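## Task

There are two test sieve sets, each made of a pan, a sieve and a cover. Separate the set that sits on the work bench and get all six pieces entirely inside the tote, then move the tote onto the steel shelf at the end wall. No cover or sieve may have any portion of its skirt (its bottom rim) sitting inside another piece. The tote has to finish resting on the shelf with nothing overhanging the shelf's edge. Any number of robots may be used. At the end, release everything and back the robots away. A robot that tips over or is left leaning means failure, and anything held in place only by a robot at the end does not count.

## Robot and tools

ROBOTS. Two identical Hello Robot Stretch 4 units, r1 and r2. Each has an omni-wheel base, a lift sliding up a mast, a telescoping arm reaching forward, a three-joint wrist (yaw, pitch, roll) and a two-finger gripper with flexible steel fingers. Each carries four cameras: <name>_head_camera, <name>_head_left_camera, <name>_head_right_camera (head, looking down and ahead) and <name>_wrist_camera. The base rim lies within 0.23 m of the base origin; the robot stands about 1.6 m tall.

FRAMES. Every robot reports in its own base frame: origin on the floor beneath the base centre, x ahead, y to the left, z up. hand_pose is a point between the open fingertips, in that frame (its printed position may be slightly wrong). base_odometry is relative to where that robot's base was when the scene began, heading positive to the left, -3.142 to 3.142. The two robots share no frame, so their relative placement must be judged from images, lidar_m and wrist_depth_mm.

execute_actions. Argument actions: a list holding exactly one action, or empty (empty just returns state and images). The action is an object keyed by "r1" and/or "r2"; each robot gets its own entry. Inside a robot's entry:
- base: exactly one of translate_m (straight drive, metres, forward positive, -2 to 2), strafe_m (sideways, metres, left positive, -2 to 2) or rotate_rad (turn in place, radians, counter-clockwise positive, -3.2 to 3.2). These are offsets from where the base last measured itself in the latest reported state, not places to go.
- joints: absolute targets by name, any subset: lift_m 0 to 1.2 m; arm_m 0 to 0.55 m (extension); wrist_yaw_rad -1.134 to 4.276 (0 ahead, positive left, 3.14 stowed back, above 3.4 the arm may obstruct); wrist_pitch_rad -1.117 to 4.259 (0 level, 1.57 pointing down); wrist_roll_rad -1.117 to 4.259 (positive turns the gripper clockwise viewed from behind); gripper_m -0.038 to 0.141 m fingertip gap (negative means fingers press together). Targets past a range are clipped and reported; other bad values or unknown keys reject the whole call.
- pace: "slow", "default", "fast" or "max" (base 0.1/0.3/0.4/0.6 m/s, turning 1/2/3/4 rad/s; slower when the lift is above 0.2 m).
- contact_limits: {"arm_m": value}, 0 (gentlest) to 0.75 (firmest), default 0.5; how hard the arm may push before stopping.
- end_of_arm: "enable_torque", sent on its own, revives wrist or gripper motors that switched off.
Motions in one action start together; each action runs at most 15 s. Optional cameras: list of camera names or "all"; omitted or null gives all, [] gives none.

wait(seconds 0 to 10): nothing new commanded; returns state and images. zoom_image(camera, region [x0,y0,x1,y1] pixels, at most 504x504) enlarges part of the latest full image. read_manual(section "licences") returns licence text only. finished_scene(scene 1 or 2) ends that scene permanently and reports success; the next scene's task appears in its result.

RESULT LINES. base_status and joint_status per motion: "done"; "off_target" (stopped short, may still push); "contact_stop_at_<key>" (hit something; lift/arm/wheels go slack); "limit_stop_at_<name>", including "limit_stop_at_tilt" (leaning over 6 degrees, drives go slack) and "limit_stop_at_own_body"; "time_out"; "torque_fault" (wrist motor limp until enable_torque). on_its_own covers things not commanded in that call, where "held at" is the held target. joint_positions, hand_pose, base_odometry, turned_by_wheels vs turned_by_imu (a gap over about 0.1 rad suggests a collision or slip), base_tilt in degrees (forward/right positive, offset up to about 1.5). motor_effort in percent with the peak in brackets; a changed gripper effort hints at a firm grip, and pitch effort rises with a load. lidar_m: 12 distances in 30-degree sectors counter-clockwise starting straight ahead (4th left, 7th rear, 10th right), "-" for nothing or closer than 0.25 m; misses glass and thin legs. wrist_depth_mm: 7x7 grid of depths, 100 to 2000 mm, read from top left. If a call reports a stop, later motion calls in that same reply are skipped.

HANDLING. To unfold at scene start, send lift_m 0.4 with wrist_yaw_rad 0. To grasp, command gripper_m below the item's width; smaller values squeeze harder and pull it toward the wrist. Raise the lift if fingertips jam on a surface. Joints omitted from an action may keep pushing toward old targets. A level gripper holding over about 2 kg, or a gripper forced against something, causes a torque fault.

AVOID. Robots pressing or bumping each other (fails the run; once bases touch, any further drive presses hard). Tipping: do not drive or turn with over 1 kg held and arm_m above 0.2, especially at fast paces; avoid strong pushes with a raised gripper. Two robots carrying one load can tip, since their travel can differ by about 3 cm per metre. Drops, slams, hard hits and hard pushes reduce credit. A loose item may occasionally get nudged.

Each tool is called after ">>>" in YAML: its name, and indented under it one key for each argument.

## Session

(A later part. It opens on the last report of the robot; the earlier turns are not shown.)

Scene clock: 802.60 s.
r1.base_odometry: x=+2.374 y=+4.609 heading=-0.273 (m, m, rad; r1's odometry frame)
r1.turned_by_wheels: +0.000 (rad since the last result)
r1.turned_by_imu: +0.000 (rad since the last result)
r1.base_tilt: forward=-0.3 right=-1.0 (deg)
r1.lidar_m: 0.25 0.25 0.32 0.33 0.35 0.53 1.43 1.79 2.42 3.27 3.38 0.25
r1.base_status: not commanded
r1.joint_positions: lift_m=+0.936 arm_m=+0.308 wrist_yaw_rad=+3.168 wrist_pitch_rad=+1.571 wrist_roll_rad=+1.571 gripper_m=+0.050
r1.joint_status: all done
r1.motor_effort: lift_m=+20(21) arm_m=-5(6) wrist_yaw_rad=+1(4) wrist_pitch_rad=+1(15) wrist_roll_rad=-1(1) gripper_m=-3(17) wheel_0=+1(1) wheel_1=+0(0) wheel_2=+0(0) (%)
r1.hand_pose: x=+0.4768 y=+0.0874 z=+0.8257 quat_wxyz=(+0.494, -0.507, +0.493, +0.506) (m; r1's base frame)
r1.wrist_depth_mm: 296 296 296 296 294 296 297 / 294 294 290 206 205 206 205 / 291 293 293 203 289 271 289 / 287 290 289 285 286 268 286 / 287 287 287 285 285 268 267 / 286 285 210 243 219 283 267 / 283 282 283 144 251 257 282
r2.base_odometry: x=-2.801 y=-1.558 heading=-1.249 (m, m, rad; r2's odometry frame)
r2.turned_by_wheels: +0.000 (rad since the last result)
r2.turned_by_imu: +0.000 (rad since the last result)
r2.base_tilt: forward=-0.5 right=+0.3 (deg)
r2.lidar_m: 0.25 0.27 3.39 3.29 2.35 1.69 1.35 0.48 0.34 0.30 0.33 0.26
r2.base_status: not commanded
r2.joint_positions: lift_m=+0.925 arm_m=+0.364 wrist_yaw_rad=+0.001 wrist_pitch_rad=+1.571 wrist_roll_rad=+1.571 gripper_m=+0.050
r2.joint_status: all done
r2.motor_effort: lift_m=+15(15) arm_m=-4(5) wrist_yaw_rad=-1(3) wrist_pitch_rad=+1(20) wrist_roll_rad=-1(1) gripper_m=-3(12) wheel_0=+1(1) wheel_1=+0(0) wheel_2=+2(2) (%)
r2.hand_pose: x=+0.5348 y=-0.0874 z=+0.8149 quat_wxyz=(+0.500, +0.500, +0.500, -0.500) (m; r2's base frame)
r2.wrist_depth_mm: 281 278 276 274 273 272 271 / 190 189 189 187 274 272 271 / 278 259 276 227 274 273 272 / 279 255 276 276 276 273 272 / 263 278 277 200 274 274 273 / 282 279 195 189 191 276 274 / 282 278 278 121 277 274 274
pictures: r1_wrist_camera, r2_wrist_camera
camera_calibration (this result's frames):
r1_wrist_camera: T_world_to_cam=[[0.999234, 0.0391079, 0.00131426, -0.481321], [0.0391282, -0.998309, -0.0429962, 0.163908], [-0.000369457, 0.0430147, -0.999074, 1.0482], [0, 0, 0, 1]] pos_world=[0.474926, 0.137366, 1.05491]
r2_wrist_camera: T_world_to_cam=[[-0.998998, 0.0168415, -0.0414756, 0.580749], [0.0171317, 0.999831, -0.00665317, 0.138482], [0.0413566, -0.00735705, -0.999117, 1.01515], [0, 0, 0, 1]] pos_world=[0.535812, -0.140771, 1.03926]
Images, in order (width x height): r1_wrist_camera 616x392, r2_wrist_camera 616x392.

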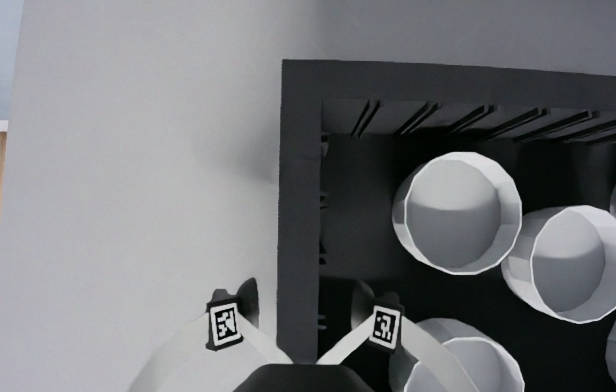

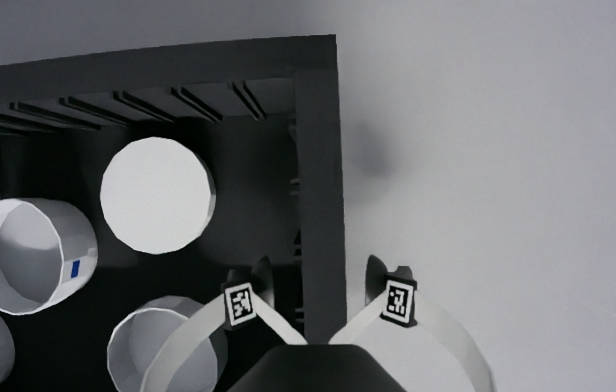

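Both released and clear of the flange. Raise, then retract and back off.

>>> execute_actions:
  actions:
    - {"r2": {"joints": {"lift_m": 1.02}, "pace": "fast"}, "r1": {"joints": {"lift_m": 1.03}, "pace": "fast"}}
  cameras: []

>>> execute_actions:
  actions:
    - {"r2": {"base": {"translate_m": -0.3}, "joints": {"arm_m": 0.05}, "pace": "fast"}, "r1": {"base": {"translate_m": -0.3}, "joints": {"arm_m": 0.05}, "pace": "fast"}}
  cameras: ["r1_head_camera", "r2_head_camera", "r1_head_right_camera", "r2_head_left_camera"]

Scene clock: 808.57 s.
r1.base_odometry: x=+2.374 y=+4.609 heading=-0.273 (m, m, rad; r1's odometry frame)
r1.turned_by_wheels: +0.000 (rad since the last result)
r1.turned_by_imu: -0.001 (rad since the last result)
r1.base_tilt: forward=-0.4 right=-1.0 (deg)
r1.lidar_m: 0.25 0.25 0.32 0.32 0.36 0.51 1.45 1.74 2.41 3.27 3.38 0.25
r1.base_status: not commanded
r1.joint_positions: lift_m=+1.030 arm_m=+0.308 wrist_yaw_rad=+3.168 wrist_pitch_rad=+1.571 wrist_roll_rad=+1.571 gripper_m=+0.050
r1.joint_status: all done
r1.motor_effort: lift_m=+23(25) arm_m=-5(5) wrist_yaw_rad=+0(0) wrist_pitch_rad=+2(1) wrist_roll_rad=+0(1) gripper_m=-5(4) wheel_0=+1(1) wheel_1=+1(0) wheel_2=+0(0) (%)
r1.hand_pose: x=+0.4767 y=+0.0874 z=+0.9196 quat_wxyz=(+0.494, -0.507, +0.493, +0.506) (m; r1's base frame)
r1.wrist_depth_mm: 480 392 394 392 392 394 392 / 609 389 387 387 389 387 389 / 1042 384 387 314 309 298 298 / 1118 382 384 379 366 377 375 / 917 379 379 377 377 359 357 / 732 377 210 375 219 375 370 / 1098 373 373 145 345 373 375
r2.base_odometry: x=-2.801 y=-1.558 heading=-1.249 (m, m, rad; r2's odometry frame)
r2.turned_by_wheels: +0.000 (rad since the last result)
r2.turned_by_imu: -0.001 (rad since the last result)
r2.base_tilt: forward=-0.5 right=+0.3 (deg)
r2.lidar_m: 0.25 0.25 3.40 3.29 2.36 1.70 1.33 0.49 0.34 0.30 0.33 0.25
r2.base_status: not commanded
r2.joint_positions: lift_m=+1.020 arm_m=+0.364 wrist_yaw_rad=+0.000 wrist_pitch_rad=+1.571 wrist_roll_rad=+1.571 gripper_m=+0.050
r2.joint_status: all done
r2.motor_effort: lift_m=+21(26) arm_m=-4(5) wrist_yaw_rad=+0(0) wrist_pitch_rad=+0(1) wrist_roll_rad=+0(1) gripper_m=+1(5) wheel_0=+1(1) wheel_1=+0(0) wheel_2=+2(2) (%)
r2.hand_pose: x=+0.5347 y=-0.0874 z=+0.9094 quat_wxyz=(+0.500, +0.500, +0.500, -0.500) (m; r2's base frame)
r2.wrist_depth_mm: 377 375 373 370 368 366 364 / 377 375 373 370 368 368 366 / 320 349 349 368 370 368 364 / 359 373 353 370 373 368 366 / 359 357 375 370 370 368 368 / 355 377 195 285 192 370 370 / 379 377 370 121 373 368 368
pictures: none
No camera images: the call's "cameras" was empty. Leave "cameras" out to get every camera's image.

Scene clock: 810.87 s.
r1.base_odometry: x=+2.085 y=+4.689 heading=-0.273 (m, m, rad; r1's odometry frame)
r1.turned_by_wheels: +0.000 (rad since the last result)
r1.turned_by_imu: -0.002 (rad since the last result)
r1.base_tilt: forward=-0.4 right=-1.0 (deg)
r1.lidar_m: 0.51 0.52 0.35 0.33 0.36 0.49 1.37 1.44 2.02 3.34 3.40 3.45
r1.base_status: done
r1.joint_positions: lift_m=+1.030 arm_m=+0.051 wrist_yaw_rad=+3.168 wrist_pitch_rad=+1.571 wrist_roll_rad=+1.571 gripper_m=+0.050
r1.joint_status: all done
r1.motor_effort: lift_m=+23(23) arm_m=-5(8) wrist_yaw_rad=-2(1) wrist_pitch_rad=+3(2) wrist_roll_rad=+1(1) gripper_m=-4(4) wheel_0=-2(6) wheel_1=-1(6) wheel_2=+0(10) (%)
r1.hand_pose: x=+0.2195 y=+0.0874 z=+0.9196 quat_wxyz=(+0.493, -0.507, +0.493, +0.507) (m; r1's base frame)
r1.wrist_depth_mm: 492 477 480 473 459 449 430 / 676 683 676 654 647 615 564 / 1118 1118 1138 1078 1025 1025 1008 / 1118 1138 917 1118 1138 1118 1160 / 1118 1078 904 1118 1160 1118 1118 / 1118 1118 209 1098 219 1138 1138 / 1118 554 1098 144 1118 1098 1118
r2.base_odometry: x=-2.896 y=-1.273 heading=-1.249 (m, m, rad; r2's odometry frame)
r2.turned_by_wheels: +0.000 (rad since the last result)
r2.turned_by_imu: -0.001 (rad since the last result)
r2.base_tilt: forward=-0.5 right=+0.3 (deg)
r2.lidar_m: 0.54 3.52 3.38 3.31 1.91 1.39 1.33 0.50 0.33 0.29 0.32 0.47
r2.base_status: done
r2.joint_positions: lift_m=+1.020 arm_m=+0.051 wrist_yaw_rad=+0.000 wrist_pitch_rad=+1.571 wrist_roll_rad=+1.571 gripper_m=+0.050
r2.joint_status: all done
r2.motor_effort: lift_m=+21(21) arm_m=-4(7) wrist_yaw_rad=+2(0) wrist_pitch_rad=-2(0) wrist_roll_rad=-1(0) gripper_m=-3(4) wheel_0=-1(6) wheel_1=+1(5) wheel_2=+1(8) (%)
r2.hand_pose: x=+0.2215 y=-0.0874 z=+0.9094 quat_wxyz=(+0.500, +0.500, +0.500, -0.500) (m; r2's base frame)
r2.wrist_depth_mm: 466 466 488 492 500 488 500 / 609 691 723 750 759 750 723 / 1160 1160 1160 1138 1138 1138 1118 / 1182 1160 1160 1160 931 931 1118 / 1182 1182 1160 1160 931 946 1138 / 1182 1182 195 1160 192 1160 1138 / 1182 1205 1182 121 1160 1160 1138
pictures: r1_head_camera, r1_head_right_camera, r2_head_camera, r2_head_left_camera
Images, in order (width x height): r1_head_camera 420x560, r1_head_right_camera 420x672, r2_head_camera 420x560, r2_head_left_camera 420x672.

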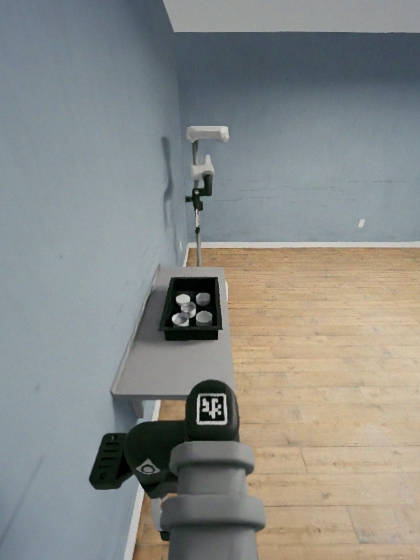

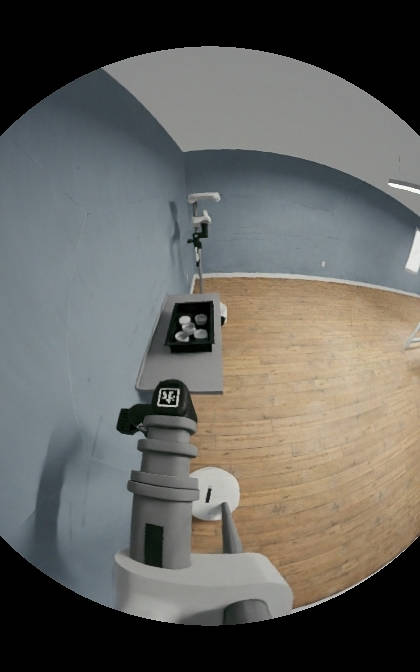

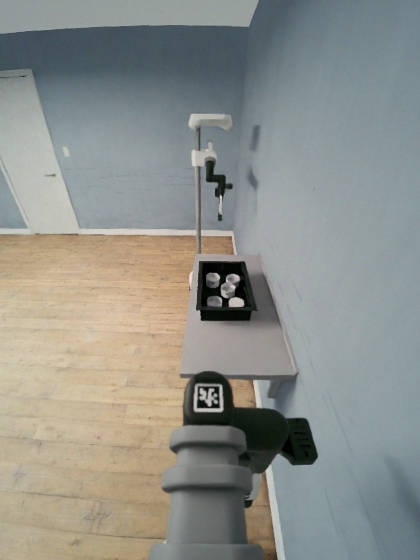

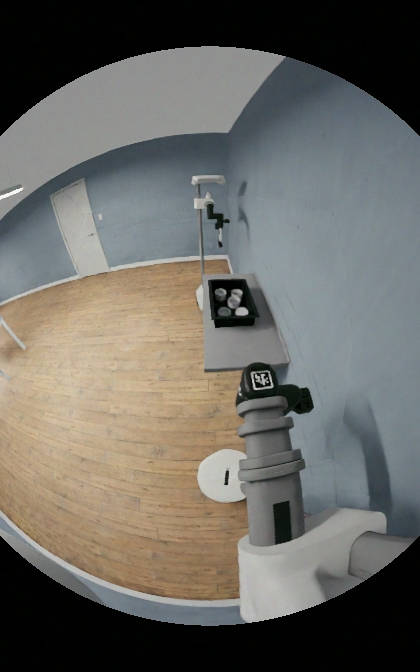

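>>> zoom_image:
  camera: "r2_head_camera"
  region: [175, 245, 285, 335]

Region (175, 245, 285, 335) of r2_head_camera's 420x560 image, scaled by 4.582, with more detail than that image has; it fills the top 412 rows of this view, and the rest is white.

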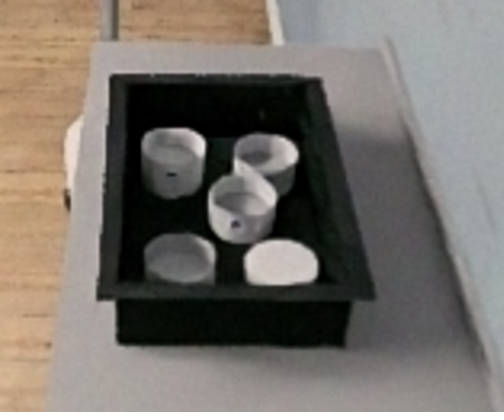

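>>> finished_scene:
  scene: 1

The scene is finished: the task was done.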